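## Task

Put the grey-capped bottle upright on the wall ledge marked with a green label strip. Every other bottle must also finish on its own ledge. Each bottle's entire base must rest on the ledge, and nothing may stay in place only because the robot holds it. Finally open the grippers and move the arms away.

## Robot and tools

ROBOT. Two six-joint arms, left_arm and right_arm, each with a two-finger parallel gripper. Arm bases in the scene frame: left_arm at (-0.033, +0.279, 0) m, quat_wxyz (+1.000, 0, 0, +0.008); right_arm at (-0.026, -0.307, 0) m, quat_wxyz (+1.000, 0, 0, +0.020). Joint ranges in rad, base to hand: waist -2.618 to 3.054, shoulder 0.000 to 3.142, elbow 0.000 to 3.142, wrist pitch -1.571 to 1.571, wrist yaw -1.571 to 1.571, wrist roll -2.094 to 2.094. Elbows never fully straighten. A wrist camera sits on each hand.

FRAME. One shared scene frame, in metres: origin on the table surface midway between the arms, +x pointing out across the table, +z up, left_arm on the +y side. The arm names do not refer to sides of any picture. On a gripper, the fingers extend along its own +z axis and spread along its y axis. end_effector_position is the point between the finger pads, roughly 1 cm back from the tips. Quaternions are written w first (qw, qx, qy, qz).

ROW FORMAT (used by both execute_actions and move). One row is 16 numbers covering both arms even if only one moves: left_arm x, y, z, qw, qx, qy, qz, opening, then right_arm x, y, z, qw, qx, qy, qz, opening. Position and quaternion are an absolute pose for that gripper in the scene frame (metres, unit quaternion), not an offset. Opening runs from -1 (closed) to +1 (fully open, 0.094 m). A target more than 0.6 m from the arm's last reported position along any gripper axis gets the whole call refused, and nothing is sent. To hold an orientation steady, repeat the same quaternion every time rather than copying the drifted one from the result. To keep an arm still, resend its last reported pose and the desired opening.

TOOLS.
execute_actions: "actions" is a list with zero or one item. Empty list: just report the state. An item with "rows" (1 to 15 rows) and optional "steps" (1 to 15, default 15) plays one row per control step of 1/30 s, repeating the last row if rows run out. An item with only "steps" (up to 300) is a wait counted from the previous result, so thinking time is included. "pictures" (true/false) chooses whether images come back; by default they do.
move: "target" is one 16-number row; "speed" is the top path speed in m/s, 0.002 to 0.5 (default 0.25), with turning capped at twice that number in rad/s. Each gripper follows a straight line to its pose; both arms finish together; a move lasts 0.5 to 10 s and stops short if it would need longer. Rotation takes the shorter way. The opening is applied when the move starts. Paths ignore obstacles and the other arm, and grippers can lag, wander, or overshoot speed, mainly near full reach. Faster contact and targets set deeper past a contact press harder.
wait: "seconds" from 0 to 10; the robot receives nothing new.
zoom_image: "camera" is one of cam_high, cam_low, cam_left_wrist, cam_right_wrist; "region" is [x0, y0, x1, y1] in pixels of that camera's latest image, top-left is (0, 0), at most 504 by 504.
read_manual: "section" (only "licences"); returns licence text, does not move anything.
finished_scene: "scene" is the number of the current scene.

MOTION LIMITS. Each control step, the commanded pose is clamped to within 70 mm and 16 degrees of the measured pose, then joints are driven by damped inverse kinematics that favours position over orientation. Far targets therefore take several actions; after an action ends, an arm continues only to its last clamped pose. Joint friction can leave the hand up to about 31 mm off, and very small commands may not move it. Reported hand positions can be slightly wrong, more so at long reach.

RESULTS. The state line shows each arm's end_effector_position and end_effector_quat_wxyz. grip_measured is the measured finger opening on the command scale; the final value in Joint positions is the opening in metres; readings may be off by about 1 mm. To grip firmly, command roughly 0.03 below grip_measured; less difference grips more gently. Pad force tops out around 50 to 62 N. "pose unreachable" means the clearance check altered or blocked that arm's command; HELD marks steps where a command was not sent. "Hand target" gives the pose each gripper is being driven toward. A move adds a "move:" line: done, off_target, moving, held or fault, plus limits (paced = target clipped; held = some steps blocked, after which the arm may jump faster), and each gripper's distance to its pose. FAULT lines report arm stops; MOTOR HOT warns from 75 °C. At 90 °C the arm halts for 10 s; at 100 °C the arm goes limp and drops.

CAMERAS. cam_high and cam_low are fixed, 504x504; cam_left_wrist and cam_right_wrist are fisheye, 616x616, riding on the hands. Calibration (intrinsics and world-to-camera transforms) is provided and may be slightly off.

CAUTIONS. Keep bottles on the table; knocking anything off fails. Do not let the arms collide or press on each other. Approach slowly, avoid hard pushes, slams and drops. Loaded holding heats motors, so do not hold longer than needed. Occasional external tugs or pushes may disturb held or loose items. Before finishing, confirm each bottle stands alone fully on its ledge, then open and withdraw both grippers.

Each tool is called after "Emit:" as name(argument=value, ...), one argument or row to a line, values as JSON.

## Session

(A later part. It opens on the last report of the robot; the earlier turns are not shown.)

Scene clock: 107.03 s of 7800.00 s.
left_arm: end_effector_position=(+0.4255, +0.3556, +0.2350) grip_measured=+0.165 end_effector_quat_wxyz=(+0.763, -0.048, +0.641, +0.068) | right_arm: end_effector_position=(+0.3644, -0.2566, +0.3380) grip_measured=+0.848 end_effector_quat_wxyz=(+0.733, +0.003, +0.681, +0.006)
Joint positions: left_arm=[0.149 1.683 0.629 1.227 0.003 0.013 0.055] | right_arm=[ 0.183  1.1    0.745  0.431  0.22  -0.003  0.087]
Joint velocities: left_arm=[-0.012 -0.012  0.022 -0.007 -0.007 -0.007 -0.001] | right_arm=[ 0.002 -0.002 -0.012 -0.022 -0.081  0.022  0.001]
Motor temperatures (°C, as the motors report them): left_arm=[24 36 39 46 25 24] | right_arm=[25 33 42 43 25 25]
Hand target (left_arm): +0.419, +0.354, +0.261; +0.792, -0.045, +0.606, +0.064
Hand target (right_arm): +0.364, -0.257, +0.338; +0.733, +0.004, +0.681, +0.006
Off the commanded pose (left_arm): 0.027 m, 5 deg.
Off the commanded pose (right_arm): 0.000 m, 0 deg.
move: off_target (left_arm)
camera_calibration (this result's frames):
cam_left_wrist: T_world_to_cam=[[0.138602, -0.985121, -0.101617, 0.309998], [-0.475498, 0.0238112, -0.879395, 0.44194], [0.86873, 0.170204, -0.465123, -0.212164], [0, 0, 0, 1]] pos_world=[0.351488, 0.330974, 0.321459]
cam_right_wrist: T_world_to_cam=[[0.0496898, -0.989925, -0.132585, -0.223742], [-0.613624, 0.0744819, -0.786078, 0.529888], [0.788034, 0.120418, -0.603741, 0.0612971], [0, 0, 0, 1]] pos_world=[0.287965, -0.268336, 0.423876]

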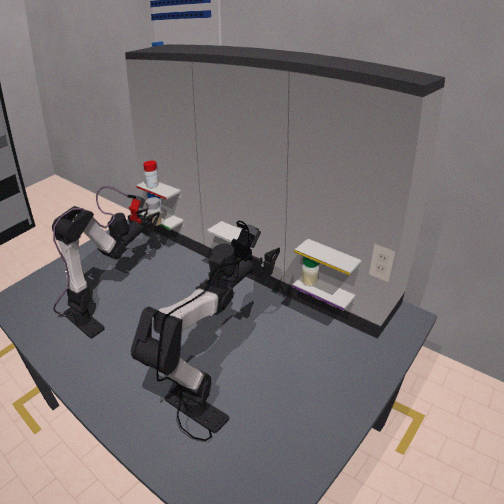

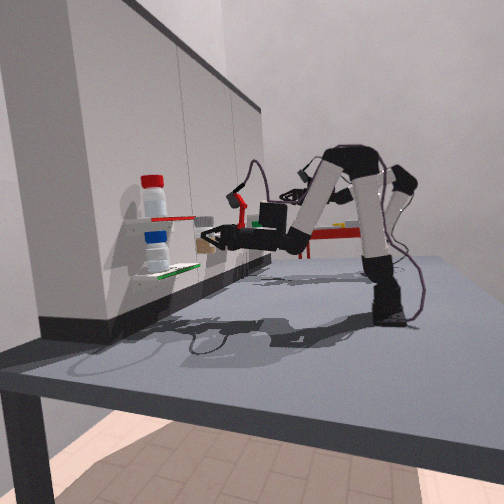

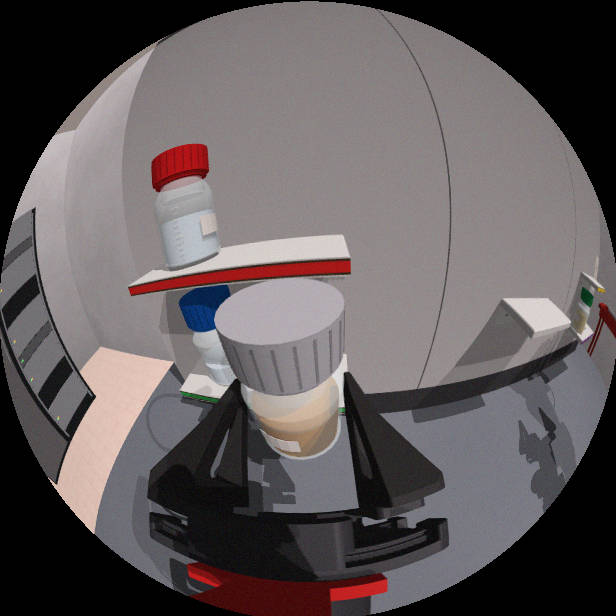

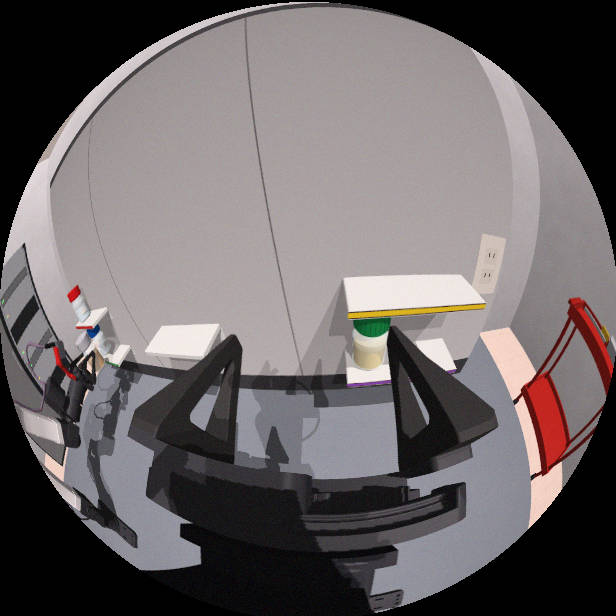

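Emit:
execute_actions(
  actions=[
    {"rows": [[0.421,0.354,0.2605,0.7915,-0.0495,0.6056,0.0647,0.1,0.3644,-0.2568,0.3381,0.733,0.004,0.681,0.006,0.85],[0.423,0.3545,0.260,0.7915,-0.0495,0.6056,0.0647,0.1,0.3644,-0.2568,0.3381,0.733,0.004,0.681,0.006,0.85],[0.425,0.355,0.2595,0.7915,-0.0495,0.6056,0.0647,0.1,0.3644,-0.2568,0.3381,0.733,0.004,0.681,0.006,0.85],[0.427,0.3555,0.259,0.7915,-0.0495,0.6056,0.0647,0.1,0.3644,-0.2568,0.3381,0.733,0.004,0.681,0.006,0.85],[0.429,0.356,0.2585,0.7915,-0.0495,0.6056,0.0647,0.1,0.3644,-0.2568,0.3381,0.733,0.004,0.681,0.006,0.85],[0.431,0.3563,0.258,0.7915,-0.0495,0.6056,0.0647,0.1,0.3644,-0.2568,0.3381,0.733,0.004,0.681,0.006,0.85],[0.433,0.3567,0.2575,0.7915,-0.0495,0.6056,0.0647,0.1,0.3644,-0.2568,0.3381,0.733,0.004,0.681,0.006,0.85],[0.435,0.357,0.257,0.7915,-0.0495,0.6056,0.0647,0.1,0.3644,-0.2568,0.3381,0.733,0.004,0.681,0.006,0.85],[0.437,0.3573,0.257,0.7915,-0.0495,0.6056,0.0647,0.1,0.3644,-0.2568,0.3381,0.733,0.004,0.681,0.006,0.85],[0.439,0.3577,0.257,0.7915,-0.0495,0.6056,0.0647,0.1,0.3644,-0.2568,0.3381,0.733,0.004,0.681,0.006,0.85],[0.441,0.358,0.257,0.7915,-0.0495,0.6056,0.0647,0.1,0.3644,-0.2568,0.3381,0.733,0.004,0.681,0.006,0.85],[0.443,0.3583,0.257,0.7915,-0.0495,0.6056,0.0647,0.1,0.3644,-0.2568,0.3381,0.733,0.004,0.681,0.006,0.85],[0.444,0.3585,0.257,0.7915,-0.0495,0.6056,0.0647,0.1,0.3644,-0.2568,0.3381,0.733,0.004,0.681,0.006,0.85],[0.445,0.3587,0.257,0.7915,-0.0495,0.6056,0.0647,0.1,0.3644,-0.2568,0.3381,0.733,0.004,0.681,0.006,0.85],[0.445,0.3587,0.257,0.7915,-0.0495,0.6056,0.0647,0.1,0.3644,-0.2568,0.3381,0.733,0.004,0.681,0.006,0.85]], "steps": 15},
  ],
  pictures=false,
)

Emit:
execute_actions(
  actions=[
    {"rows": [[0.445,0.3587,0.257,0.7915,-0.0495,0.6056,0.0647,0.1,0.3644,-0.2568,0.3381,0.733,0.004,0.681,0.006,0.85]], "steps": 8},
  ],
  pictures=false,
)

Scene clock: 120.67 s of 7800.00 s.
left_arm: end_effector_position=(+0.4386, +0.3577, +0.2256) grip_measured=+0.165 end_effector_quat_wxyz=(+0.759, -0.050, +0.645, +0.065) | right_arm: end_effector_position=(+0.3644, -0.2566, +0.3380) grip_measured=+0.848 end_effector_quat_wxyz=(+0.733, +0.003, +0.681, +0.006)
Joint positions: left_arm=[0.149 1.749 0.671 1.241 0.003 0.008 0.055] | right_arm=[ 0.183  1.1    0.745  0.431  0.22  -0.003  0.087]
Joint velocities: left_arm=[-0.002  0.061  0.125 -0.022 -0.081 -0.007  0.001] | right_arm=[-0.012 -0.007 -0.002 -0.007 -0.022  0.007  0.   ]
Motor temperatures (°C, as the motors report them): left_arm=[24 36 38 49 25 24] | right_arm=[25 31 42 43 25 25]
Hand target (left_arm): +0.442, +0.359, +0.256; +0.791, -0.050, +0.606, +0.064
Hand target (right_arm): +0.364, -0.257, +0.338; +0.733, +0.004, +0.681, +0.006
Off the commanded pose (left_arm): 0.032 m, 6 deg.
Off the commanded pose (right_arm): 0.000 m, 0 deg.
Steps of this call (steps 1 to 90: nothing new was sent; then 10.13 s passed at rest; steps 91 to 105: all 15 steps of this action). Readings (end_effector_position):
91: left_arm (+0.4254, +0.3555, +0.2354) | right_arm (+0.3644, -0.2566, +0.3380)
92: left_arm (+0.4254, +0.3555, +0.2354) | right_arm (+0.3644, -0.2566, +0.3380)
94: left_arm (+0.4254, +0.3555, +0.2357) | right_arm (+0.3644, -0.2566, +0.3380)
98: left_arm (+0.4271, +0.3558, +0.2315) | right_arm (+0.3644, -0.2566, +0.3380)
105: the state above

Scene clock: 120.93 s of 7800.00 s.
left_arm: end_effector_position=(+0.4404, +0.3580, +0.2291) grip_measured=+0.165 end_effector_quat_wxyz=(+0.762, -0.050, +0.642, +0.066) | right_arm: end_effector_position=(+0.3644, -0.2566, +0.3380) grip_measured=+0.848 end_effector_quat_wxyz=(+0.733, +0.003, +0.681, +0.006)
Joint positions: left_arm=[0.149 1.751 0.681 1.241 0.003 0.008 0.055] | right_arm=[ 0.183  1.1    0.745  0.431  0.22  -0.003  0.087]
Joint velocities: left_arm=[-0.017 -0.002 -0.007  0.007  0.022 -0.037  0.   ] | right_arm=[ 0.002  0.002  0.002 -0.095  0.037 -0.037  0.   ]
Motor temperatures (°C, as the motors report them): left_arm=[24 36 38 49 25 24] | right_arm=[25 31 42 43 25 25]
Hand target (left_arm): +0.443, +0.358, +0.257; +0.791, -0.049, +0.606, +0.064
Hand target (right_arm): +0.364, -0.257, +0.338; +0.733, +0.004, +0.681, +0.006
Off the commanded pose (left_arm): 0.028 m, 5 deg.
Off the commanded pose (right_arm): 0.000 m, 0 deg.
Steps of this call (steps 1 to 8: all 8 steps of this action). Readings (end_effector_position):
1: left_arm (+0.4393, +0.3579, +0.2264) | right_arm (+0.3644, -0.2566, +0.3380)
2: left_arm (+0.4398, +0.3579, +0.2274) | right_arm (+0.3644, -0.2566, +0.3380)
4: left_arm (+0.4401, +0.3580, +0.2285) | right_arm (+0.3644, -0.2566, +0.3380)
8: the state above

Emit:
execute_actions(
  actions=[
    {"rows": [[0.4455,0.3588,0.256,0.7912,-0.0496,0.6060,0.0647,0.1,0.3644,-0.2568,0.3381,0.733,0.004,0.681,0.006,0.85],[0.446,0.3589,0.255,0.7909,-0.0496,0.6064,0.0647,0.1,0.3644,-0.2568,0.3381,0.733,0.004,0.681,0.006,0.85],[0.4465,0.359,0.254,0.7906,-0.0497,0.6068,0.0647,0.1,0.3644,-0.2568,0.3381,0.733,0.004,0.681,0.006,0.85],[0.447,0.359,0.253,0.7903,-0.0497,0.6071,0.0647,0.1,0.3644,-0.2568,0.3381,0.733,0.004,0.681,0.006,0.85],[0.4475,0.3591,0.252,0.7900,-0.0498,0.6075,0.0647,0.1,0.3644,-0.2568,0.3381,0.733,0.004,0.681,0.006,0.85],[0.448,0.3592,0.251,0.7897,-0.0499,0.6079,0.0648,0.1,0.3644,-0.2568,0.3381,0.733,0.004,0.681,0.006,0.85],[0.4485,0.3593,0.250,0.7894,-0.0499,0.6082,0.0648,0.1,0.3644,-0.2568,0.3381,0.733,0.004,0.681,0.006,0.85],[0.449,0.3594,0.249,0.7892,-0.0500,0.6086,0.0648,0.1,0.3644,-0.2568,0.3381,0.733,0.004,0.681,0.006,0.85],[0.4495,0.3595,0.248,0.7889,-0.0500,0.6089,0.0648,0.1,0.3644,-0.2568,0.3381,0.733,0.004,0.681,0.006,0.85],[0.450,0.3596,0.247,0.7886,-0.0501,0.6093,0.0648,0.1,0.3644,-0.2568,0.3381,0.733,0.004,0.681,0.006,0.85],[0.4505,0.3597,0.246,0.7886,-0.0501,0.6093,0.0648,0.1,0.3644,-0.2568,0.3381,0.733,0.004,0.681,0.006,0.85],[0.451,0.3597,0.245,0.7886,-0.0501,0.6093,0.0648,0.1,0.3644,-0.2568,0.3381,0.733,0.004,0.681,0.006,0.85]], "steps": 15},
  ],
  pictures=false,
)

Emit:
execute_actions(
  actions=[
    {"rows": [[0.451,0.3597,0.245,0.7886,-0.0501,0.6093,0.0648,0.1,0.3644,-0.2568,0.3381,0.733,0.004,0.681,0.006,0.85]], "steps": 6},
  ],
  pictures=true,
)

Emit:
zoom_image(
  camera="cam_low",
  region=[130, 190, 250, 290],
)

Scene clock: 126.70 s of 7800.00 s.
left_arm: end_effector_position=(+0.4451, +0.3588, +0.2088) grip_measured=+0.165 end_effector_quat_wxyz=(+0.750, -0.051, +0.657, +0.065) | right_arm: end_effector_position=(+0.3644, -0.2566, +0.3380) grip_measured=+0.848 end_effector_quat_wxyz=(+0.733, +0.003, +0.681, +0.006)
Joint positions: left_arm=[0.149 1.801 0.681 1.253 0.003 0.008 0.055] | right_arm=[ 0.183  1.1    0.745  0.431  0.22  -0.003  0.087]
Joint velocities: left_arm=[-0.007  0.017  0.012  0.051  0.007 -0.051 -0.   ] | right_arm=[-0.002  0.032 -0.002 -0.007 -0.007  0.007 -0.001]
Motor temperatures (°C, as the motors report them): left_arm=[24 35 38 50 25 24] | right_arm=[25 31 43 43 25 25]
Hand target (left_arm): +0.448, +0.359, +0.244; +0.788, -0.050, +0.610, +0.064
Hand target (right_arm): +0.364, -0.257, +0.338; +0.733, +0.004, +0.681, +0.006
Off the commanded pose (left_arm): 0.037 m, 7 deg.
Off the commanded pose (right_arm): 0.000 m, 0 deg.
Steps of this call (steps 1 to 90: nothing new was sent; then 2.27 s passed at rest; steps 91 to 105: all 15 steps of this action). Readings (end_effector_position):
91: left_arm (+0.4404, +0.3580, +0.2291) | right_arm (+0.3644, -0.2566, +0.3380)
92: left_arm (+0.4404, +0.3580, +0.2291) | right_arm (+0.3644, -0.2566, +0.3380)
94: left_arm (+0.4407, +0.3581, +0.2278) | right_arm (+0.3644, -0.2566, +0.3380)
98: left_arm (+0.4427, +0.3584, +0.2196) | right_arm (+0.3644, -0.2566, +0.3380)
105: the state above

Scene clock: 126.90 s of 7800.00 s.
left_arm: end_effector_position=(+0.4450, +0.3588, +0.2102) grip_measured=+0.165 end_effector_quat_wxyz=(+0.752, -0.051, +0.654, +0.065) | right_arm: end_effector_position=(+0.3644, -0.2566, +0.3380) grip_measured=+0.848 end_effector_quat_wxyz=(+0.733, +0.003, +0.681, +0.006)
Joint positions: left_arm=[0.149 1.802 0.681 1.259 0.003 0.008 0.055] | right_arm=[ 0.183  1.1    0.745  0.431  0.22  -0.003  0.087]
Joint velocities: left_arm=[-0.007 -0.007 -0.007  0.051 -0.007 -0.051  0.   ] | right_arm=[-0.002 -0.022 -0.012 -0.007  0.066  0.007 -0.001]
Motor temperatures (°C, as the motors report them): left_arm=[24 35 38 50 25 24] | right_arm=[25 31 43 43 25 25]
Hand target (left_arm): +0.448, +0.359, +0.244; +0.788, -0.050, +0.610, +0.064
Hand target (right_arm): +0.364, -0.257, +0.338; +0.733, +0.004, +0.681, +0.006
Off the commanded pose (left_arm): 0.035 m, 7 deg.
Off the commanded pose (right_arm): 0.000 m, 0 deg.
Steps of this call (steps 1 to 6: all 6 steps of this action). Readings (end_effector_position):
1: left_arm (+0.4452, +0.3588, +0.2087) | right_arm (+0.3644, -0.2566, +0.3380)
2: left_arm (+0.4452, +0.3588, +0.2088) | right_arm (+0.3644, -0.2566, +0.3380)
4: left_arm (+0.4450, +0.3588, +0.2096) | right_arm (+0.3644, -0.2566, +0.3380)
6: the state above
camera_calibration (this result's frames):
cam_left_wrist: T_world_to_cam=[[0.134493, -0.986312, -0.0953985, 0.308928], [-0.504572, 0.014692, -0.863245, 0.442059], [0.85283, 0.164236, -0.495689, -0.225553], [0, 0, 0, 1]] pos_world=[0.37386, 0.335249, 0.299272]
cam_right_wrist: T_world_to_cam=[[0.0496898, -0.989925, -0.132585, -0.223742], [-0.613624, 0.0744819, -0.786078, 0.529888], [0.788034, 0.120418, -0.603741, 0.0612971], [0, 0, 0, 1]] pos_world=[0.287965, -0.268336, 0.423876]

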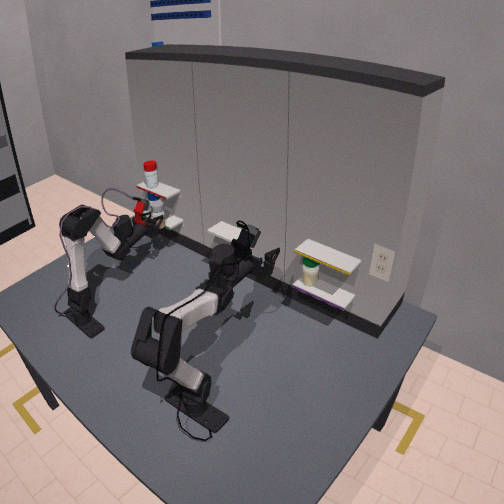

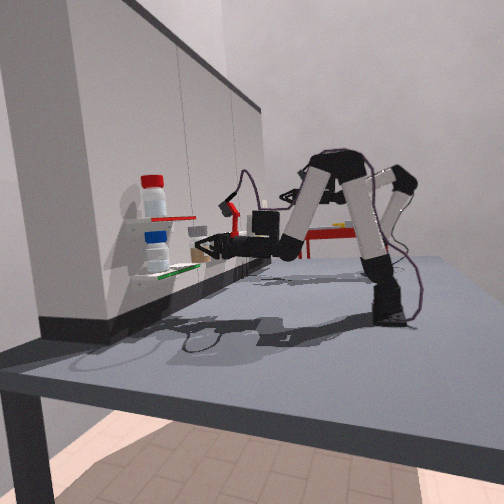

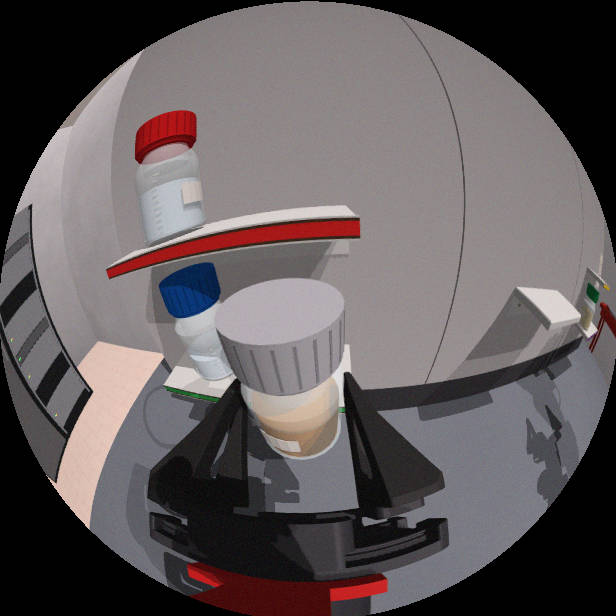

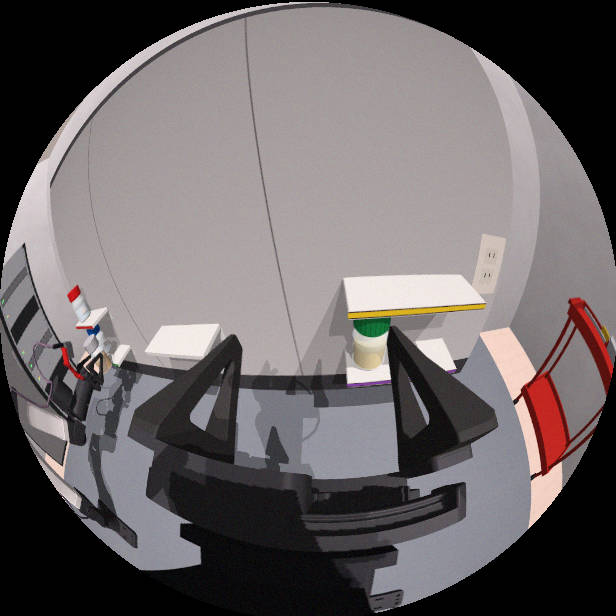

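Region (130, 190, 250, 290) of cam_low's 504x504 image, scaled by 4.200, with more detail than that image has.

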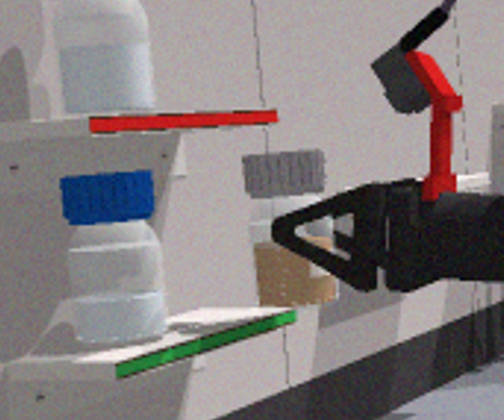

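Emit:
execute_actions(
  actions=[
    {"rows": [[0.452,0.3599,0.246,0.7886,-0.0501,0.6093,0.0648,0.1,0.3644,-0.2568,0.3381,0.733,0.004,0.681,0.006,0.85],[0.453,0.3601,0.247,0.7886,-0.0501,0.6093,0.0648,0.1,0.3644,-0.2568,0.3381,0.733,0.004,0.681,0.006,0.85],[0.4545,0.3603,0.248,0.7886,-0.0501,0.6093,0.0648,0.1,0.3644,-0.2568,0.3381,0.733,0.004,0.681,0.006,0.85],[0.456,0.3606,0.248,0.7886,-0.0501,0.6093,0.0648,0.1,0.3644,-0.2568,0.3381,0.733,0.004,0.681,0.006,0.85],[0.4575,0.3608,0.248,0.7886,-0.0501,0.6093,0.0648,0.1,0.3644,-0.2568,0.3381,0.733,0.004,0.681,0.006,0.85],[0.459,0.3611,0.248,0.7886,-0.0501,0.6093,0.0648,0.1,0.3644,-0.2568,0.3381,0.733,0.004,0.681,0.006,0.85],[0.4605,0.3613,0.248,0.7886,-0.0501,0.6093,0.0648,0.1,0.3644,-0.2568,0.3381,0.733,0.004,0.681,0.006,0.85],[0.462,0.3616,0.248,0.7886,-0.0501,0.6093,0.0648,0.1,0.3644,-0.2568,0.3381,0.733,0.004,0.681,0.006,0.85],[0.464,0.3619,0.248,0.7886,-0.0501,0.6093,0.0648,0.1,0.3644,-0.2568,0.3381,0.733,0.004,0.681,0.006,0.85],[0.466,0.3622,0.248,0.7886,-0.0501,0.6093,0.0648,0.1,0.3644,-0.2568,0.3381,0.733,0.004,0.681,0.006,0.85],[0.468,0.3626,0.248,0.7886,-0.0501,0.6093,0.0648,0.1,0.3644,-0.2568,0.3381,0.733,0.004,0.681,0.006,0.85],[0.470,0.3629,0.248,0.7886,-0.0501,0.6093,0.0648,0.1,0.3644,-0.2568,0.3381,0.733,0.004,0.681,0.006,0.85],[0.472,0.3632,0.248,0.7886,-0.0501,0.6093,0.0648,0.1,0.3644,-0.2568,0.3381,0.733,0.004,0.681,0.006,0.85],[0.474,0.3636,0.248,0.7886,-0.0501,0.6093,0.0648,0.1,0.3644,-0.2568,0.3381,0.733,0.004,0.681,0.006,0.85],[0.475,0.3637,0.248,0.7886,-0.0501,0.6093,0.0648,0.1,0.3644,-0.2568,0.3381,0.733,0.004,0.681,0.006,0.85]], "steps": 15},
  ],
  pictures=false,
)

Emit:
execute_actions(
  actions=[
    {"rows": [[0.475,0.3637,0.248,0.7886,-0.0501,0.6093,0.0648,0.1,0.3644,-0.2568,0.3381,0.733,0.004,0.681,0.006,0.85]], "steps": 6},
  ],
  pictures=false,
)

Scene clock: 134.60 s of 7800.00 s.
left_arm: end_effector_position=(+0.4665, +0.3624, +0.2253) grip_measured=+0.165 end_effector_quat_wxyz=(+0.767, -0.049, +0.637, +0.066) | right_arm: end_effector_position=(+0.3644, -0.2566, +0.3380) grip_measured=+0.848 end_effector_quat_wxyz=(+0.733, +0.003, +0.681, +0.006)
Joint positions: left_arm=[0.149 1.859 0.786 1.258 0.003 0.008 0.055] | right_arm=[ 0.183  1.1    0.745  0.431  0.22  -0.003  0.087]
Joint velocities: left_arm=[ 0.012  0.178  0.203 -0.095 -0.007 -0.051 -0.   ] | right_arm=[-0.002 -0.007 -0.002 -0.037  0.007 -0.007 -0.001]
Motor temperatures (°C, as the motors report them): left_arm=[24 35 39 51 25 24] | right_arm=[25 30 43 43 25 25]
Hand target (left_arm): +0.473, +0.364, +0.247; +0.788, -0.050, +0.610, +0.064
Hand target (right_arm): +0.364, -0.257, +0.338; +0.733, +0.004, +0.681, +0.006
Off the commanded pose (left_arm): 0.024 m, 4 deg.
Off the commanded pose (right_arm): 0.000 m, 0 deg.
Steps of this call (steps 1 to 90: nothing new was sent; then 4.20 s passed at rest; steps 91 to 105: all 15 steps of this action). Readings (end_effector_position):
91: left_arm (+0.4449, +0.3588, +0.2109) | right_arm (+0.3644, -0.2566, +0.3380)
92: left_arm (+0.4452, +0.3588, +0.2117) | right_arm (+0.3644, -0.2566, +0.3380)
94: left_arm (+0.4467, +0.3591, +0.2156) | right_arm (+0.3644, -0.2566, +0.3380)
98: left_arm (+0.4530, +0.3602, +0.2256) | right_arm (+0.3644, -0.2566, +0.3380)
105: the state above

Scene clock: 134.80 s of 7800.00 s.
left_arm: end_effector_position=(+0.4698, +0.3630, +0.2242) grip_measured=+0.165 end_effector_quat_wxyz=(+0.765, -0.049, +0.638, +0.066) | right_arm: end_effector_position=(+0.3644, -0.2566, +0.3380) grip_measured=+0.848 end_effector_quat_wxyz=(+0.733, +0.003, +0.681, +0.006)
Joint positions: left_arm=[0.149 1.869 0.8   1.251 0.003 0.008 0.055] | right_arm=[ 0.183  1.1    0.745  0.431  0.22  -0.003  0.087]
Joint velocities: left_arm=[-0.012 -0.012 -0.012  0.007 -0.022 -0.022 -0.001] | right_arm=[-0.007 -0.022 -0.007 -0.007 -0.037  0.022 -0.001]
Motor temperatures (°C, as the motors report them): left_arm=[24 35 39 51 25 24] | right_arm=[25 30 43 43 25 25]
Hand target (left_arm): +0.473, +0.364, +0.248; +0.789, -0.050, +0.610, +0.064
Hand target (right_arm): +0.364, -0.257, +0.338; +0.733, +0.004, +0.681, +0.006
Off the commanded pose (left_arm): 0.024 m, 4 deg.
Off the commanded pose (right_arm): 0.000 m, 0 deg.
Steps of this call (steps 1 to 6: all 6 steps of this action). Readings (end_effector_position):
1: left_arm (+0.4680, +0.3627, +0.2250) | right_arm (+0.3644, -0.2566, +0.3380)
2: left_arm (+0.4690, +0.3628, +0.2246) | right_arm (+0.3644, -0.2566, +0.3380)
4: left_arm (+0.4697, +0.3629, +0.2241) | right_arm (+0.3644, -0.2566, +0.3380)
6: the state above

Emit:
execute_actions(
  actions=[
    {"rows": [[0.476,0.3639,0.2465,0.7875,-0.0502,0.6108,0.0647,0.1,0.3644,-0.2568,0.3381,0.733,0.004,0.681,0.006,0.85],[0.477,0.3641,0.245,0.7864,-0.0503,0.6122,0.0646,0.1,0.3644,-0.2568,0.3381,0.733,0.004,0.681,0.006,0.85],[0.478,0.3642,0.2435,0.7853,-0.0505,0.6137,0.0646,0.1,0.3644,-0.2568,0.3381,0.733,0.004,0.681,0.006,0.85],[0.479,0.3644,0.242,0.7841,-0.0506,0.6151,0.0645,0.1,0.3644,-0.2568,0.3381,0.733,0.004,0.681,0.006,0.85],[0.4805,0.3646,0.241,0.7830,-0.0507,0.6166,0.0644,0.1,0.3644,-0.2568,0.3381,0.733,0.004,0.681,0.006,0.85],[0.482,0.3649,0.240,0.7819,-0.0508,0.6180,0.0643,0.1,0.3644,-0.2568,0.3381,0.733,0.004,0.681,0.006,0.85],[0.484,0.3652,0.240,0.7819,-0.0508,0.6180,0.0643,0.1,0.3644,-0.2568,0.3381,0.733,0.004,0.681,0.006,0.85],[0.486,0.3656,0.240,0.7819,-0.0508,0.6180,0.0643,0.1,0.3644,-0.2568,0.3381,0.733,0.004,0.681,0.006,0.85],[0.4885,0.366,0.240,0.7819,-0.0508,0.6180,0.0643,0.1,0.3644,-0.2568,0.3381,0.733,0.004,0.681,0.006,0.85],[0.491,0.3664,0.240,0.7819,-0.0508,0.6180,0.0643,0.1,0.3644,-0.2568,0.3381,0.733,0.004,0.681,0.006,0.85],[0.4935,0.3668,0.240,0.7819,-0.0508,0.6180,0.0643,0.1,0.3644,-0.2568,0.3381,0.733,0.004,0.681,0.006,0.85],[0.496,0.3672,0.240,0.7819,-0.0508,0.6180,0.0643,0.1,0.3644,-0.2568,0.3381,0.733,0.004,0.681,0.006,0.85],[0.4985,0.3677,0.240,0.7819,-0.0508,0.6180,0.0643,0.1,0.3644,-0.2568,0.3381,0.733,0.004,0.681,0.006,0.85],[0.501,0.3681,0.240,0.7819,-0.0508,0.6180,0.0643,0.1,0.3644,-0.2568,0.3381,0.733,0.004,0.681,0.006,0.85],[0.503,0.3684,0.240,0.7819,-0.0508,0.6180,0.0643,0.1,0.3644,-0.2568,0.3381,0.733,0.004,0.681,0.006,0.85]], "steps": 15},
  ],
  pictures=false,
)

Emit:
execute_actions(
  actions=[
    {"rows": [[0.504,0.3686,0.240,0.7819,-0.0508,0.6180,0.0643,0.1,0.3644,-0.2568,0.3381,0.733,0.004,0.681,0.006,0.85]], "steps": 6},
  ],
  pictures=true,
)

Emit:
zoom_image(
  camera="cam_low",
  region=[130, 190, 250, 290],
)

Scene clock: 140.43 s of 7800.00 s.
left_arm: end_effector_position=(+0.4926, +0.3668, +0.2177) grip_measured=+0.165 end_effector_quat_wxyz=(+0.761, -0.050, +0.644, +0.065) | right_arm: end_effector_position=(+0.3644, -0.2566, +0.3380) grip_measured=+0.848 end_effector_quat_wxyz=(+0.733, +0.003, +0.681, +0.006)
Joint positions: left_arm=[0.149 1.944 0.895 1.216 0.003 0.008 0.055] | right_arm=[ 0.183  1.1    0.745  0.431  0.22  -0.003  0.087]
Joint velocities: left_arm=[ 0.007  0.208  0.33  -0.125  0.007 -0.022  0.001] | right_arm=[-0.012  0.012 -0.027 -0.051 -0.051  0.007  0.001]
Motor temperatures (°C, as the motors report them): left_arm=[24 35 39 51 25 24] | right_arm=[25 30 43 43 25 25]
Hand target (left_arm): +0.500, +0.368, +0.240; +0.782, -0.051, +0.618, +0.064
Hand target (right_arm): +0.364, -0.257, +0.338; +0.733, +0.004, +0.681, +0.006
Off the commanded pose (left_arm): 0.025 m, 4 deg.
Off the commanded pose (right_arm): 0.000 m, 0 deg.
Steps of this call (steps 1 to 90: nothing new was sent; then 2.13 s passed at rest; steps 91 to 105: all 15 steps of this action). Readings (end_effector_position):
91: left_arm (+0.4699, +0.3630, +0.2243) | right_arm (+0.3644, -0.2566, +0.3380)
92: left_arm (+0.4699, +0.3630, +0.2242) | right_arm (+0.3644, -0.2566, +0.3380)
94: left_arm (+0.4708, +0.3631, +0.2231) | right_arm (+0.3644, -0.2566, +0.3380)
98: left_arm (+0.4768, +0.3641, +0.2190) | right_arm (+0.3644, -0.2566, +0.3380)
105: the state above

Scene clock: 140.63 s of 7800.00 s.
left_arm: end_effector_position=(+0.4985, +0.3678, +0.2174) grip_measured=+0.165 end_effector_quat_wxyz=(+0.760, -0.050, +0.645, +0.065) | right_arm: end_effector_position=(+0.3644, -0.2566, +0.3380) grip_measured=+0.848 end_effector_quat_wxyz=(+0.733, +0.003, +0.681, +0.006)
Joint positions: left_arm=[0.149 1.96  0.922 1.203 0.003 0.008 0.055] | right_arm=[ 0.183  1.1    0.745  0.431  0.22  -0.003  0.087]
Joint velocities: left_arm=[-0.002 -0.002  0.007 -0.066  0.007  0.11   0.   ] | right_arm=[-0.012 -0.007  0.007  0.007  0.022 -0.022  0.001]
Motor temperatures (°C, as the motors report them): left_arm=[24 35 39 51 25 24] | right_arm=[25 30 43 43 25 25]
Hand target (left_arm): +0.502, +0.369, +0.240; +0.782, -0.051, +0.618, +0.064
Hand target (right_arm): +0.364, -0.257, +0.338; +0.733, +0.004, +0.681, +0.006
Off the commanded pose (left_arm): 0.023 m, 4 deg.
Off the commanded pose (right_arm): 0.000 m, 0 deg.
Steps of this call (steps 1 to 6: all 6 steps of this action). Readings (end_effector_position):
1: left_arm (+0.4948, +0.3671, +0.2178) | right_arm (+0.3644, -0.2566, +0.3380)
2: left_arm (+0.4965, +0.3674, +0.2181) | right_arm (+0.3644, -0.2566, +0.3380)
4: left_arm (+0.4981, +0.3677, +0.2177) | right_arm (+0.3644, -0.2566, +0.3380)
6: the state above
camera_calibration (this result's frames):
cam_left_wrist: T_world_to_cam=[[0.136907, -0.985908, -0.0961356, 0.310061], [-0.482653, 0.018358, -0.875619, 0.465628], [0.865045, 0.166279, -0.473338, -0.280792], [0, 0, 0, 1]] pos_world=[0.425184, 0.343833, 0.304611]
cam_right_wrist: T_world_to_cam=[[0.0496898, -0.989925, -0.132585, -0.223742], [-0.613624, 0.0744819, -0.786078, 0.529888], [0.788034, 0.120418, -0.603741, 0.0612971], [0, 0, 0, 1]] pos_world=[0.287965, -0.268336, 0.423876]

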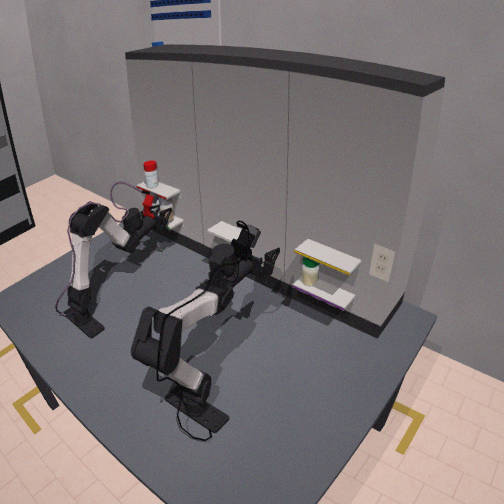

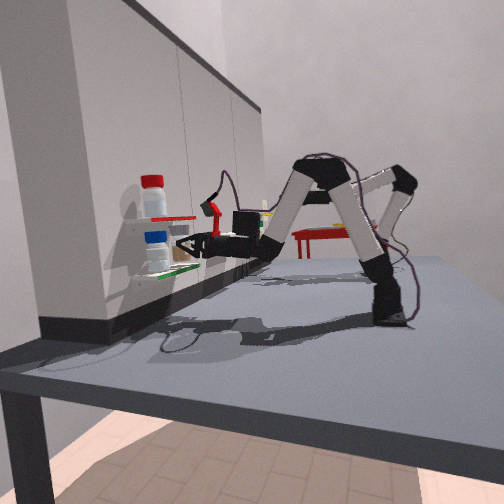

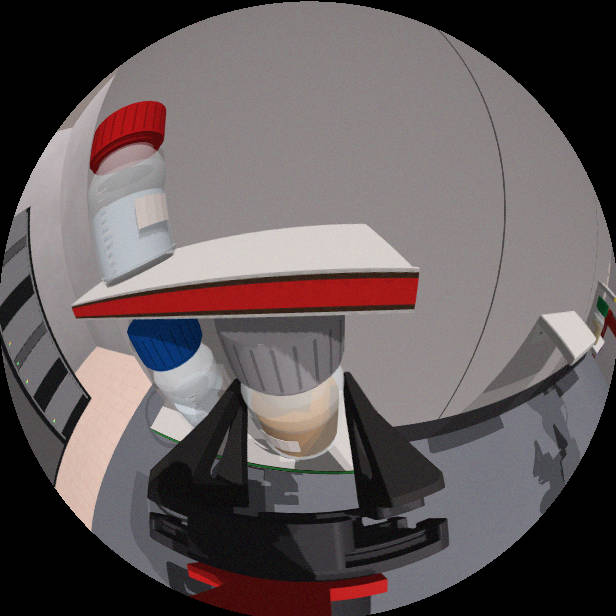

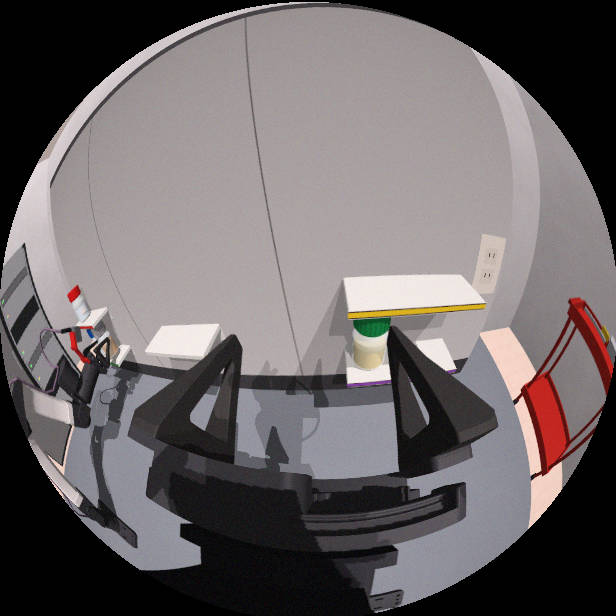

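Region (130, 190, 250, 290) of cam_low's 504x504 image, scaled by 4.200, with more detail than that image has.

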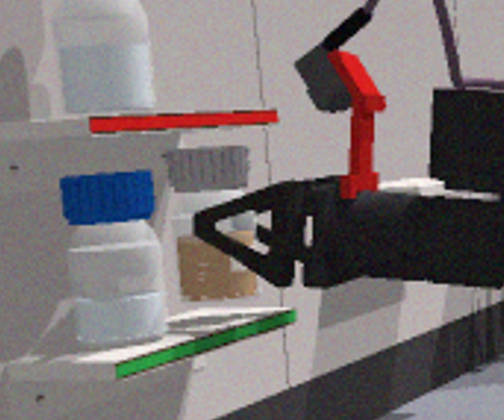

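Emit:
zoom_image(
  camera="cam_left_wrist",
  region=[130, 300, 430, 500],
)

Emit:
zoom_image(
  camera="cam_high",
  region=[110, 150, 210, 250],
)

Region (130, 300, 430, 500) of cam_left_wrist's 616x616 image, scaled by 1.680, with more detail than that image has.

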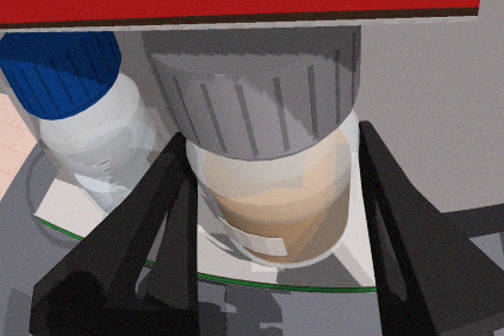

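Region (110, 150, 210, 250) of cam_high's 504x504 image, scaled by 5.040, with more detail than that image has.

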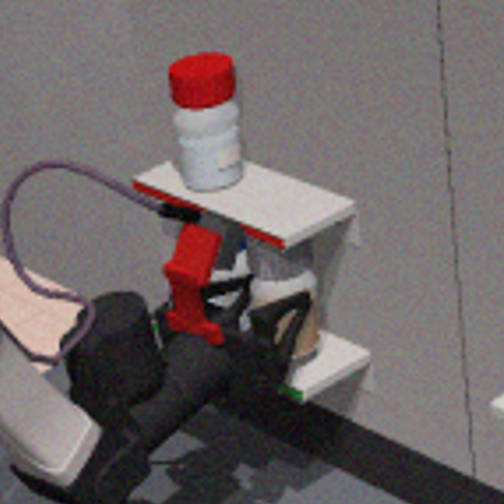

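Emit:
execute_actions(
  actions=[
    {"rows": [[0.5048,0.3687,0.2394,0.7817,-0.0508,0.6183,0.0643,0.1,0.3644,-0.2568,0.3381,0.733,0.004,0.681,0.006,0.85],[0.5057,0.3689,0.2387,0.7815,-0.0508,0.6186,0.0643,0.1,0.3644,-0.2568,0.3381,0.733,0.004,0.681,0.006,0.85],[0.5066,0.369,0.238,0.7812,-0.0509,0.6188,0.0642,0.1,0.3644,-0.2568,0.3381,0.733,0.004,0.681,0.006,0.85],[0.5075,0.3692,0.2373,0.7810,-0.0509,0.6191,0.0642,0.1,0.3644,-0.2568,0.3381,0.733,0.004,0.681,0.006,0.85],[0.5084,0.3693,0.2366,0.7808,-0.0509,0.6194,0.0642,0.1,0.3644,-0.2568,0.3381,0.733,0.004,0.681,0.006,0.85],[0.5093,0.3695,0.2359,0.7806,-0.0509,0.6197,0.0642,0.1,0.3644,-0.2568,0.3381,0.733,0.004,0.681,0.006,0.85],[0.5102,0.3696,0.2352,0.7804,-0.0509,0.6200,0.0642,0.1,0.3644,-0.2568,0.3381,0.733,0.004,0.681,0.006,0.85],[0.5111,0.3698,0.2345,0.7801,-0.0510,0.6202,0.0641,0.1,0.3644,-0.2568,0.3381,0.733,0.004,0.681,0.006,0.85],[0.512,0.3699,0.2338,0.7799,-0.0510,0.6205,0.0641,0.1,0.3644,-0.2568,0.3381,0.733,0.004,0.681,0.006,0.85],[0.513,0.3701,0.233,0.7797,-0.0510,0.6208,0.0641,0.1,0.3644,-0.2568,0.3381,0.733,0.004,0.681,0.006,0.85],[0.5135,0.3702,0.2325,0.7795,-0.0510,0.6210,0.0641,0.1,0.3644,-0.2568,0.3381,0.733,0.004,0.681,0.006,0.85],[0.514,0.3703,0.232,0.7793,-0.0510,0.6213,0.0641,0.1,0.3644,-0.2568,0.3381,0.733,0.004,0.681,0.006,0.85]], "steps": 15},
  ],
  pictures=false,
)

Emit:
execute_actions(
  actions=[
    {"rows": [[0.5141,0.3703,0.2315,0.7790,-0.0511,0.6217,0.0640,0.1,0.3644,-0.2568,0.3381,0.733,0.004,0.681,0.006,0.85],[0.5142,0.3703,0.231,0.7787,-0.0511,0.6220,0.0640,0.1,0.3644,-0.2568,0.3381,0.733,0.004,0.681,0.006,0.85],[0.5143,0.3703,0.2305,0.7784,-0.0511,0.6224,0.0640,0.1,0.3644,-0.2568,0.3381,0.733,0.004,0.681,0.006,0.85],[0.5144,0.3703,0.230,0.7781,-0.0512,0.6228,0.0640,0.1,0.3644,-0.2568,0.3381,0.733,0.004,0.681,0.006,0.85],[0.5145,0.3704,0.2295,0.7778,-0.0512,0.6232,0.0639,0.1,0.3644,-0.2568,0.3381,0.733,0.004,0.681,0.006,0.85],[0.5146,0.3704,0.229,0.7775,-0.0512,0.6235,0.0639,0.1,0.3644,-0.2568,0.3381,0.733,0.004,0.681,0.006,0.85],[0.5147,0.3704,0.2285,0.7772,-0.0513,0.6239,0.0639,0.1,0.3644,-0.2568,0.3381,0.733,0.004,0.681,0.006,0.85],[0.5148,0.3704,0.228,0.7769,-0.0513,0.6243,0.0639,0.1,0.3644,-0.2568,0.3381,0.733,0.004,0.681,0.006,0.85],[0.5149,0.3704,0.2275,0.7766,-0.0513,0.6246,0.0638,0.1,0.3644,-0.2568,0.3381,0.733,0.004,0.681,0.006,0.85],[0.515,0.3705,0.227,0.7763,-0.0514,0.6250,0.0638,0.1,0.3644,-0.2568,0.3381,0.733,0.004,0.681,0.006,0.85],[0.5151,0.3705,0.2265,0.7760,-0.0514,0.6254,0.0638,0.1,0.3644,-0.2568,0.3381,0.733,0.004,0.681,0.006,0.85],[0.5152,0.3705,0.226,0.7757,-0.0514,0.6257,0.0638,0.1,0.3644,-0.2568,0.3381,0.733,0.004,0.681,0.006,0.85],[0.5153,0.3705,0.2255,0.7754,-0.0515,0.6261,0.0637,0.1,0.3644,-0.2568,0.3381,0.733,0.004,0.681,0.006,0.85],[0.5154,0.3705,0.225,0.7751,-0.0515,0.6265,0.0637,0.1,0.3644,-0.2568,0.3381,0.733,0.004,0.681,0.006,0.85],[0.5155,0.3705,0.2245,0.7748,-0.0515,0.6269,0.0637,0.1,0.3644,-0.2568,0.3381,0.733,0.004,0.681,0.006,0.85]], "steps": 15},
  ],
  pictures=false,
)

Scene clock: 163.03 s of 7800.00 s.
left_arm: end_effector_position=(+0.5083, +0.3694, +0.2069) grip_measured=+0.165 end_effector_quat_wxyz=(+0.755, -0.050, +0.651, +0.065) | right_arm: end_effector_position=(+0.3644, -0.2566, +0.3380) grip_measured=+0.848 end_effector_quat_wxyz=(+0.733, +0.003, +0.681, +0.006)
Joint positions: left_arm=[0.149 2.006 0.958 1.195 0.003 0.008 0.055] | right_arm=[ 0.183  1.1    0.745  0.431  0.22  -0.003  0.087]
Joint velocities: left_arm=[0.022 0.022 0.002 0.022 0.007 0.007 0.   ] | right_arm=[-0.012 -0.002 -0.022 -0.051 -0.051 -0.037 -0.003]
Motor temperatures (°C, as the motors report them): left_arm=[24 37 41 51 25 24] | right_arm=[25 30 44 44 25 25]
Hand target (left_arm): +0.512, +0.370, +0.232; +0.779, -0.051, +0.621, +0.064
Hand target (right_arm): +0.364, -0.257, +0.338; +0.733, +0.004, +0.681, +0.006
Off the commanded pose (left_arm): 0.026 m, 4 deg.
Off the commanded pose (right_arm): 0.000 m, 0 deg.
Steps of this call (steps 1 to 90: nothing new was sent; then 18.90 s passed at rest; steps 91 to 105: all 15 steps of this action). Readings (end_effector_position):
91: left_arm (+0.4987, +0.3678, +0.2165) | right_arm (+0.3644, -0.2566, +0.3380)
92: left_arm (+0.4987, +0.3678, +0.2165) | right_arm (+0.3644, -0.2566, +0.3380)
94: left_arm (+0.4996, +0.3679, +0.2159) | right_arm (+0.3644, -0.2566, +0.3380)
98: left_arm (+0.5039, +0.3687, +0.2132) | right_arm (+0.3644, -0.2566, +0.3380)
105: the state above

Scene clock: 163.53 s of 7800.00 s.
left_arm: end_effector_position=(+0.5085, +0.3694, +0.2058) grip_measured=+0.165 end_effector_quat_wxyz=(+0.754, -0.051, +0.652, +0.064) | right_arm: end_effector_position=(+0.3644, -0.2566, +0.3380) grip_measured=+0.848 end_effector_quat_wxyz=(+0.733, +0.003, +0.681, +0.006)
Joint positions: left_arm=[0.149 2.008 0.958 1.196 0.003 0.007 0.055] | right_arm=[ 0.183  1.1    0.745  0.431  0.22  -0.003  0.087]
Joint velocities: left_arm=[-0.012 -0.007  0.002  0.007  0.007  0.022  0.   ] | right_arm=[-0.007 -0.002 -0.002 -0.037  0.022 -0.066 -0.   ]
Motor temperatures (°C, as the motors report them): left_arm=[24 37 41 51 25 24] | right_arm=[25 30 44 44 25 25]
Hand target (left_arm): +0.514, +0.370, +0.224; +0.774, -0.052, +0.627, +0.063
Hand target (right_arm): +0.364, -0.257, +0.338; +0.733, +0.004, +0.681, +0.006
Off the commanded pose (left_arm): 0.020 m, 4 deg.
Off the commanded pose (right_arm): 0.000 m, 0 deg.
Steps of this call (steps 1 to 15: all 15 steps of this action). Readings (end_effector_position):
1: left_arm (+0.5084, +0.3694, +0.2066) | right_arm (+0.3644, -0.2566, +0.3380)
2: left_arm (+0.5084, +0.3694, +0.2066) | right_arm (+0.3644, -0.2566, +0.3380)
4: left_arm (+0.5084, +0.3694, +0.2066) | right_arm (+0.3644, -0.2566, +0.3380)
8: left_arm (+0.5084, +0.3694, +0.2066) | right_arm (+0.3644, -0.2566, +0.3380)
15: the state above

Emit:
execute_actions(
  actions=[
    {"rows": [[0.515,0.3705,0.223,0.7732,-0.0517,0.6288,0.0636,0.1,0.3644,-0.2568,0.3381,0.733,0.004,0.681,0.006,0.85],[0.5146,0.3704,0.2216,0.7716,-0.0518,0.6307,0.0634,0.1,0.3644,-0.2568,0.3381,0.733,0.004,0.681,0.006,0.85],[0.5141,0.3704,0.2201,0.7700,-0.0520,0.6327,0.0633,0.1,0.3644,-0.2568,0.3381,0.733,0.004,0.681,0.006,0.85],[0.5137,0.3703,0.2187,0.7684,-0.0521,0.6346,0.0632,0.1,0.3644,-0.2568,0.3381,0.733,0.004,0.681,0.006,0.85],[0.5132,0.3703,0.2172,0.7668,-0.0523,0.6365,0.0630,0.1,0.3644,-0.2568,0.3381,0.733,0.004,0.681,0.006,0.85],[0.5128,0.3702,0.2158,0.7652,-0.0525,0.6384,0.0629,0.1,0.3644,-0.2568,0.3381,0.733,0.004,0.681,0.006,0.85],[0.5123,0.3702,0.2143,0.7636,-0.0526,0.6403,0.0628,0.1,0.3644,-0.2568,0.3381,0.733,0.004,0.681,0.006,0.85],[0.5119,0.3701,0.2129,0.7620,-0.0528,0.6423,0.0627,0.1,0.3644,-0.2568,0.3381,0.733,0.004,0.681,0.006,0.85],[0.5114,0.3701,0.2114,0.7604,-0.0529,0.6442,0.0625,0.1,0.3644,-0.2568,0.3381,0.733,0.004,0.681,0.006,0.85],[0.511,0.370,0.210,0.7588,-0.0531,0.6461,0.0624,0.1,0.3644,-0.2568,0.3381,0.733,0.004,0.681,0.006,0.85],[0.511,0.370,0.210,0.7588,-0.0531,0.6461,0.0624,0.1,0.3644,-0.2568,0.3381,0.733,0.004,0.681,0.006,0.85],[0.511,0.370,0.210,0.7588,-0.0531,0.6461,0.0624,0.14,0.3644,-0.2568,0.3381,0.733,0.004,0.681,0.006,0.85],[0.511,0.370,0.210,0.7588,-0.0531,0.6461,0.0624,0.165,0.3644,-0.2568,0.3381,0.733,0.004,0.681,0.006,0.85],[0.511,0.370,0.210,0.7588,-0.0531,0.6461,0.0624,0.19,0.3644,-0.2568,0.3381,0.733,0.004,0.681,0.006,0.85],[0.511,0.370,0.210,0.7588,-0.0531,0.6461,0.0624,0.23,0.3644,-0.2568,0.3381,0.733,0.004,0.681,0.006,0.85]], "steps": 15},
  ],
  pictures=false,
)

Emit:
execute_actions(
  actions=[
    {"rows": [[0.511,0.370,0.210,0.7588,-0.0531,0.6461,0.0624,0.29,0.3644,-0.2568,0.3381,0.733,0.004,0.681,0.006,0.85],[0.511,0.370,0.210,0.7588,-0.0531,0.6461,0.0624,0.36,0.3644,-0.2568,0.3381,0.733,0.004,0.681,0.006,0.85],[0.511,0.370,0.210,0.7588,-0.0531,0.6461,0.0624,0.43,0.3644,-0.2568,0.3381,0.733,0.004,0.681,0.006,0.85],[0.511,0.370,0.210,0.7588,-0.0531,0.6461,0.0624,0.5,0.3644,-0.2568,0.3381,0.733,0.004,0.681,0.006,0.85]], "steps": 10},
  ],
  pictures=true,
)

Scene clock: 168.93 s of 7800.00 s.
left_arm: end_effector_position=(+0.5085, +0.3694, +0.2060) grip_measured=+0.215 end_effector_quat_wxyz=(+0.755, -0.051, +0.651, +0.064) | right_arm: end_effector_position=(+0.3644, -0.2566, +0.3380) grip_measured=+0.848 end_effector_quat_wxyz=(+0.733, +0.003, +0.681, +0.006)
Joint positions: left_arm=[0.149 2.009 0.958 1.198 0.003 0.007 0.057] | right_arm=[ 0.183  1.1    0.745  0.431  0.22  -0.003  0.087]
Joint velocities: left_arm=[ 0.002 -0.002  0.012 -0.037 -0.051 -0.051  0.026] | right_arm=[-0.012 -0.012  0.007  0.022 -0.095 -0.037 -0.001]
Motor temperatures (°C, as the motors report them): left_arm=[24 37 41 51 25 24] | right_arm=[25 29 44 44 25 25]
Hand target (left_arm): +0.511, +0.370, +0.210; +0.759, -0.053, +0.646, +0.062
Hand target (right_arm): +0.364, -0.257, +0.338; +0.733, +0.004, +0.681, +0.006
Off the commanded pose (left_arm): 0.005 m, 1 deg.
Off the commanded pose (right_arm): 0.000 m, 0 deg.
Steps of this call (steps 1 to 90: nothing new was sent; then 1.90 s passed at rest; steps 91 to 105: all 15 steps of this action). Readings (end_effector_position):
91: left_arm (+0.5085, +0.3694, +0.2060) | right_arm (+0.3644, -0.2566, +0.3380)
92: left_arm (+0.5085, +0.3694, +0.2060) | right_arm (+0.3644, -0.2566, +0.3380)
94: left_arm (+0.5085, +0.3694, +0.2060) | right_arm (+0.3644, -0.2566, +0.3380)
98: left_arm (+0.5085, +0.3694, +0.2060) | right_arm (+0.3644, -0.2566, +0.3380)
105: the state above

Scene clock: 169.27 s of 7800.00 s.
left_arm: end_effector_position=(+0.5085, +0.3694, +0.2060) grip_measured=+0.498 end_effector_quat_wxyz=(+0.755, -0.051, +0.651, +0.064) | right_arm: end_effector_position=(+0.3644, -0.2566, +0.3380) grip_measured=+0.848 end_effector_quat_wxyz=(+0.733, +0.003, +0.681, +0.006)
Joint positions: left_arm=[0.149 2.009 0.958 1.198 0.003 0.007 0.07 ] | right_arm=[ 0.183  1.1    0.745  0.431  0.22  -0.003  0.087]
Joint velocities: left_arm=[-0.027 -0.012  0.007  0.022 -0.051  0.066 -0.001] | right_arm=[-0.007 -0.007 -0.012 -0.051 -0.051 -0.037  0.   ]
Motor temperatures (°C, as the motors report them): left_arm=[24 37 41 51 25 24] | right_arm=[25 29 44 44 25 25]
Hand target (left_arm): +0.511, +0.370, +0.210; +0.759, -0.053, +0.646, +0.062
Hand target (right_arm): +0.364, -0.257, +0.338; +0.733, +0.004, +0.681, +0.006
Off the commanded pose (left_arm): 0.005 m, 1 deg.
Off the commanded pose (right_arm): 0.000 m, 0 deg.
Steps of this call (steps 1 to 10: all 10 steps of this action). Readings (end_effector_position):
1: left_arm (+0.5085, +0.3694, +0.2060) | right_arm (+0.3644, -0.2566, +0.3380)
2: left_arm (+0.5085, +0.3694, +0.2060) | right_arm (+0.3644, -0.2566, +0.3380)
4: left_arm (+0.5085, +0.3694, +0.2060) | right_arm (+0.3644, -0.2566, +0.3380)
8: left_arm (+0.5085, +0.3694, +0.2060) | right_arm (+0.3644, -0.2566, +0.3380)
10: the state above
camera_calibration (this result's frames):
cam_left_wrist: T_world_to_cam=[[0.135136, -0.986308, -0.0945209, 0.309957], [-0.497247, 0.0150046, -0.867479, 0.467388], [0.85702, 0.164228, -0.488411, -0.287204], [0, 0, 0, 1]] pos_world=[0.43666, 0.345867, 0.294473]
cam_right_wrist: T_world_to_cam=[[0.0496898, -0.989925, -0.132585, -0.223742], [-0.613624, 0.0744819, -0.786078, 0.529888], [0.788034, 0.120418, -0.603741, 0.0612971], [0, 0, 0, 1]] pos_world=[0.287965, -0.268336, 0.423876]

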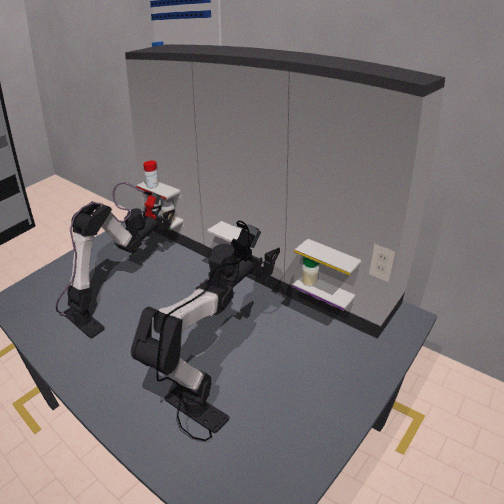

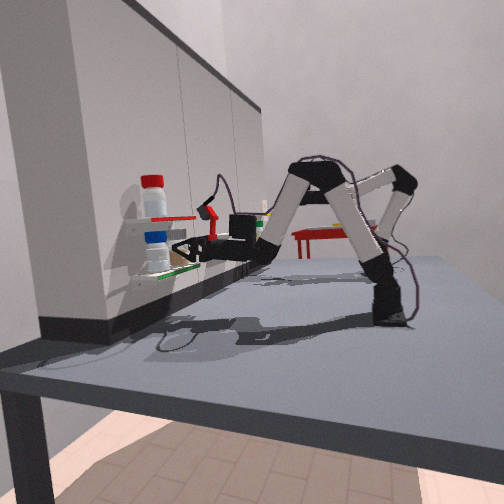

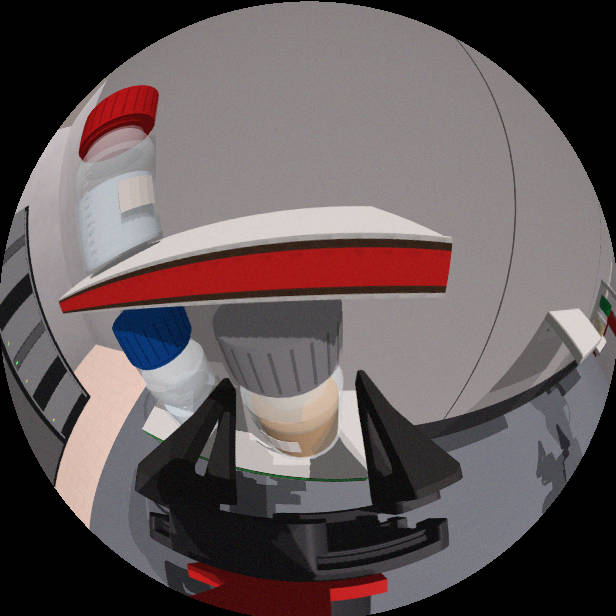

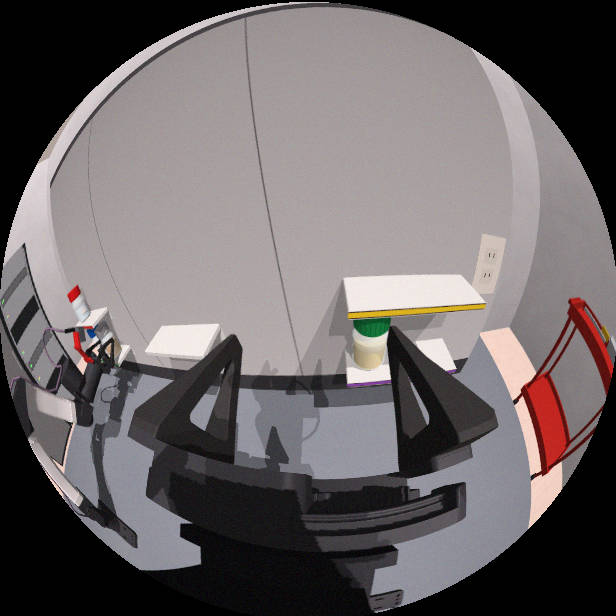

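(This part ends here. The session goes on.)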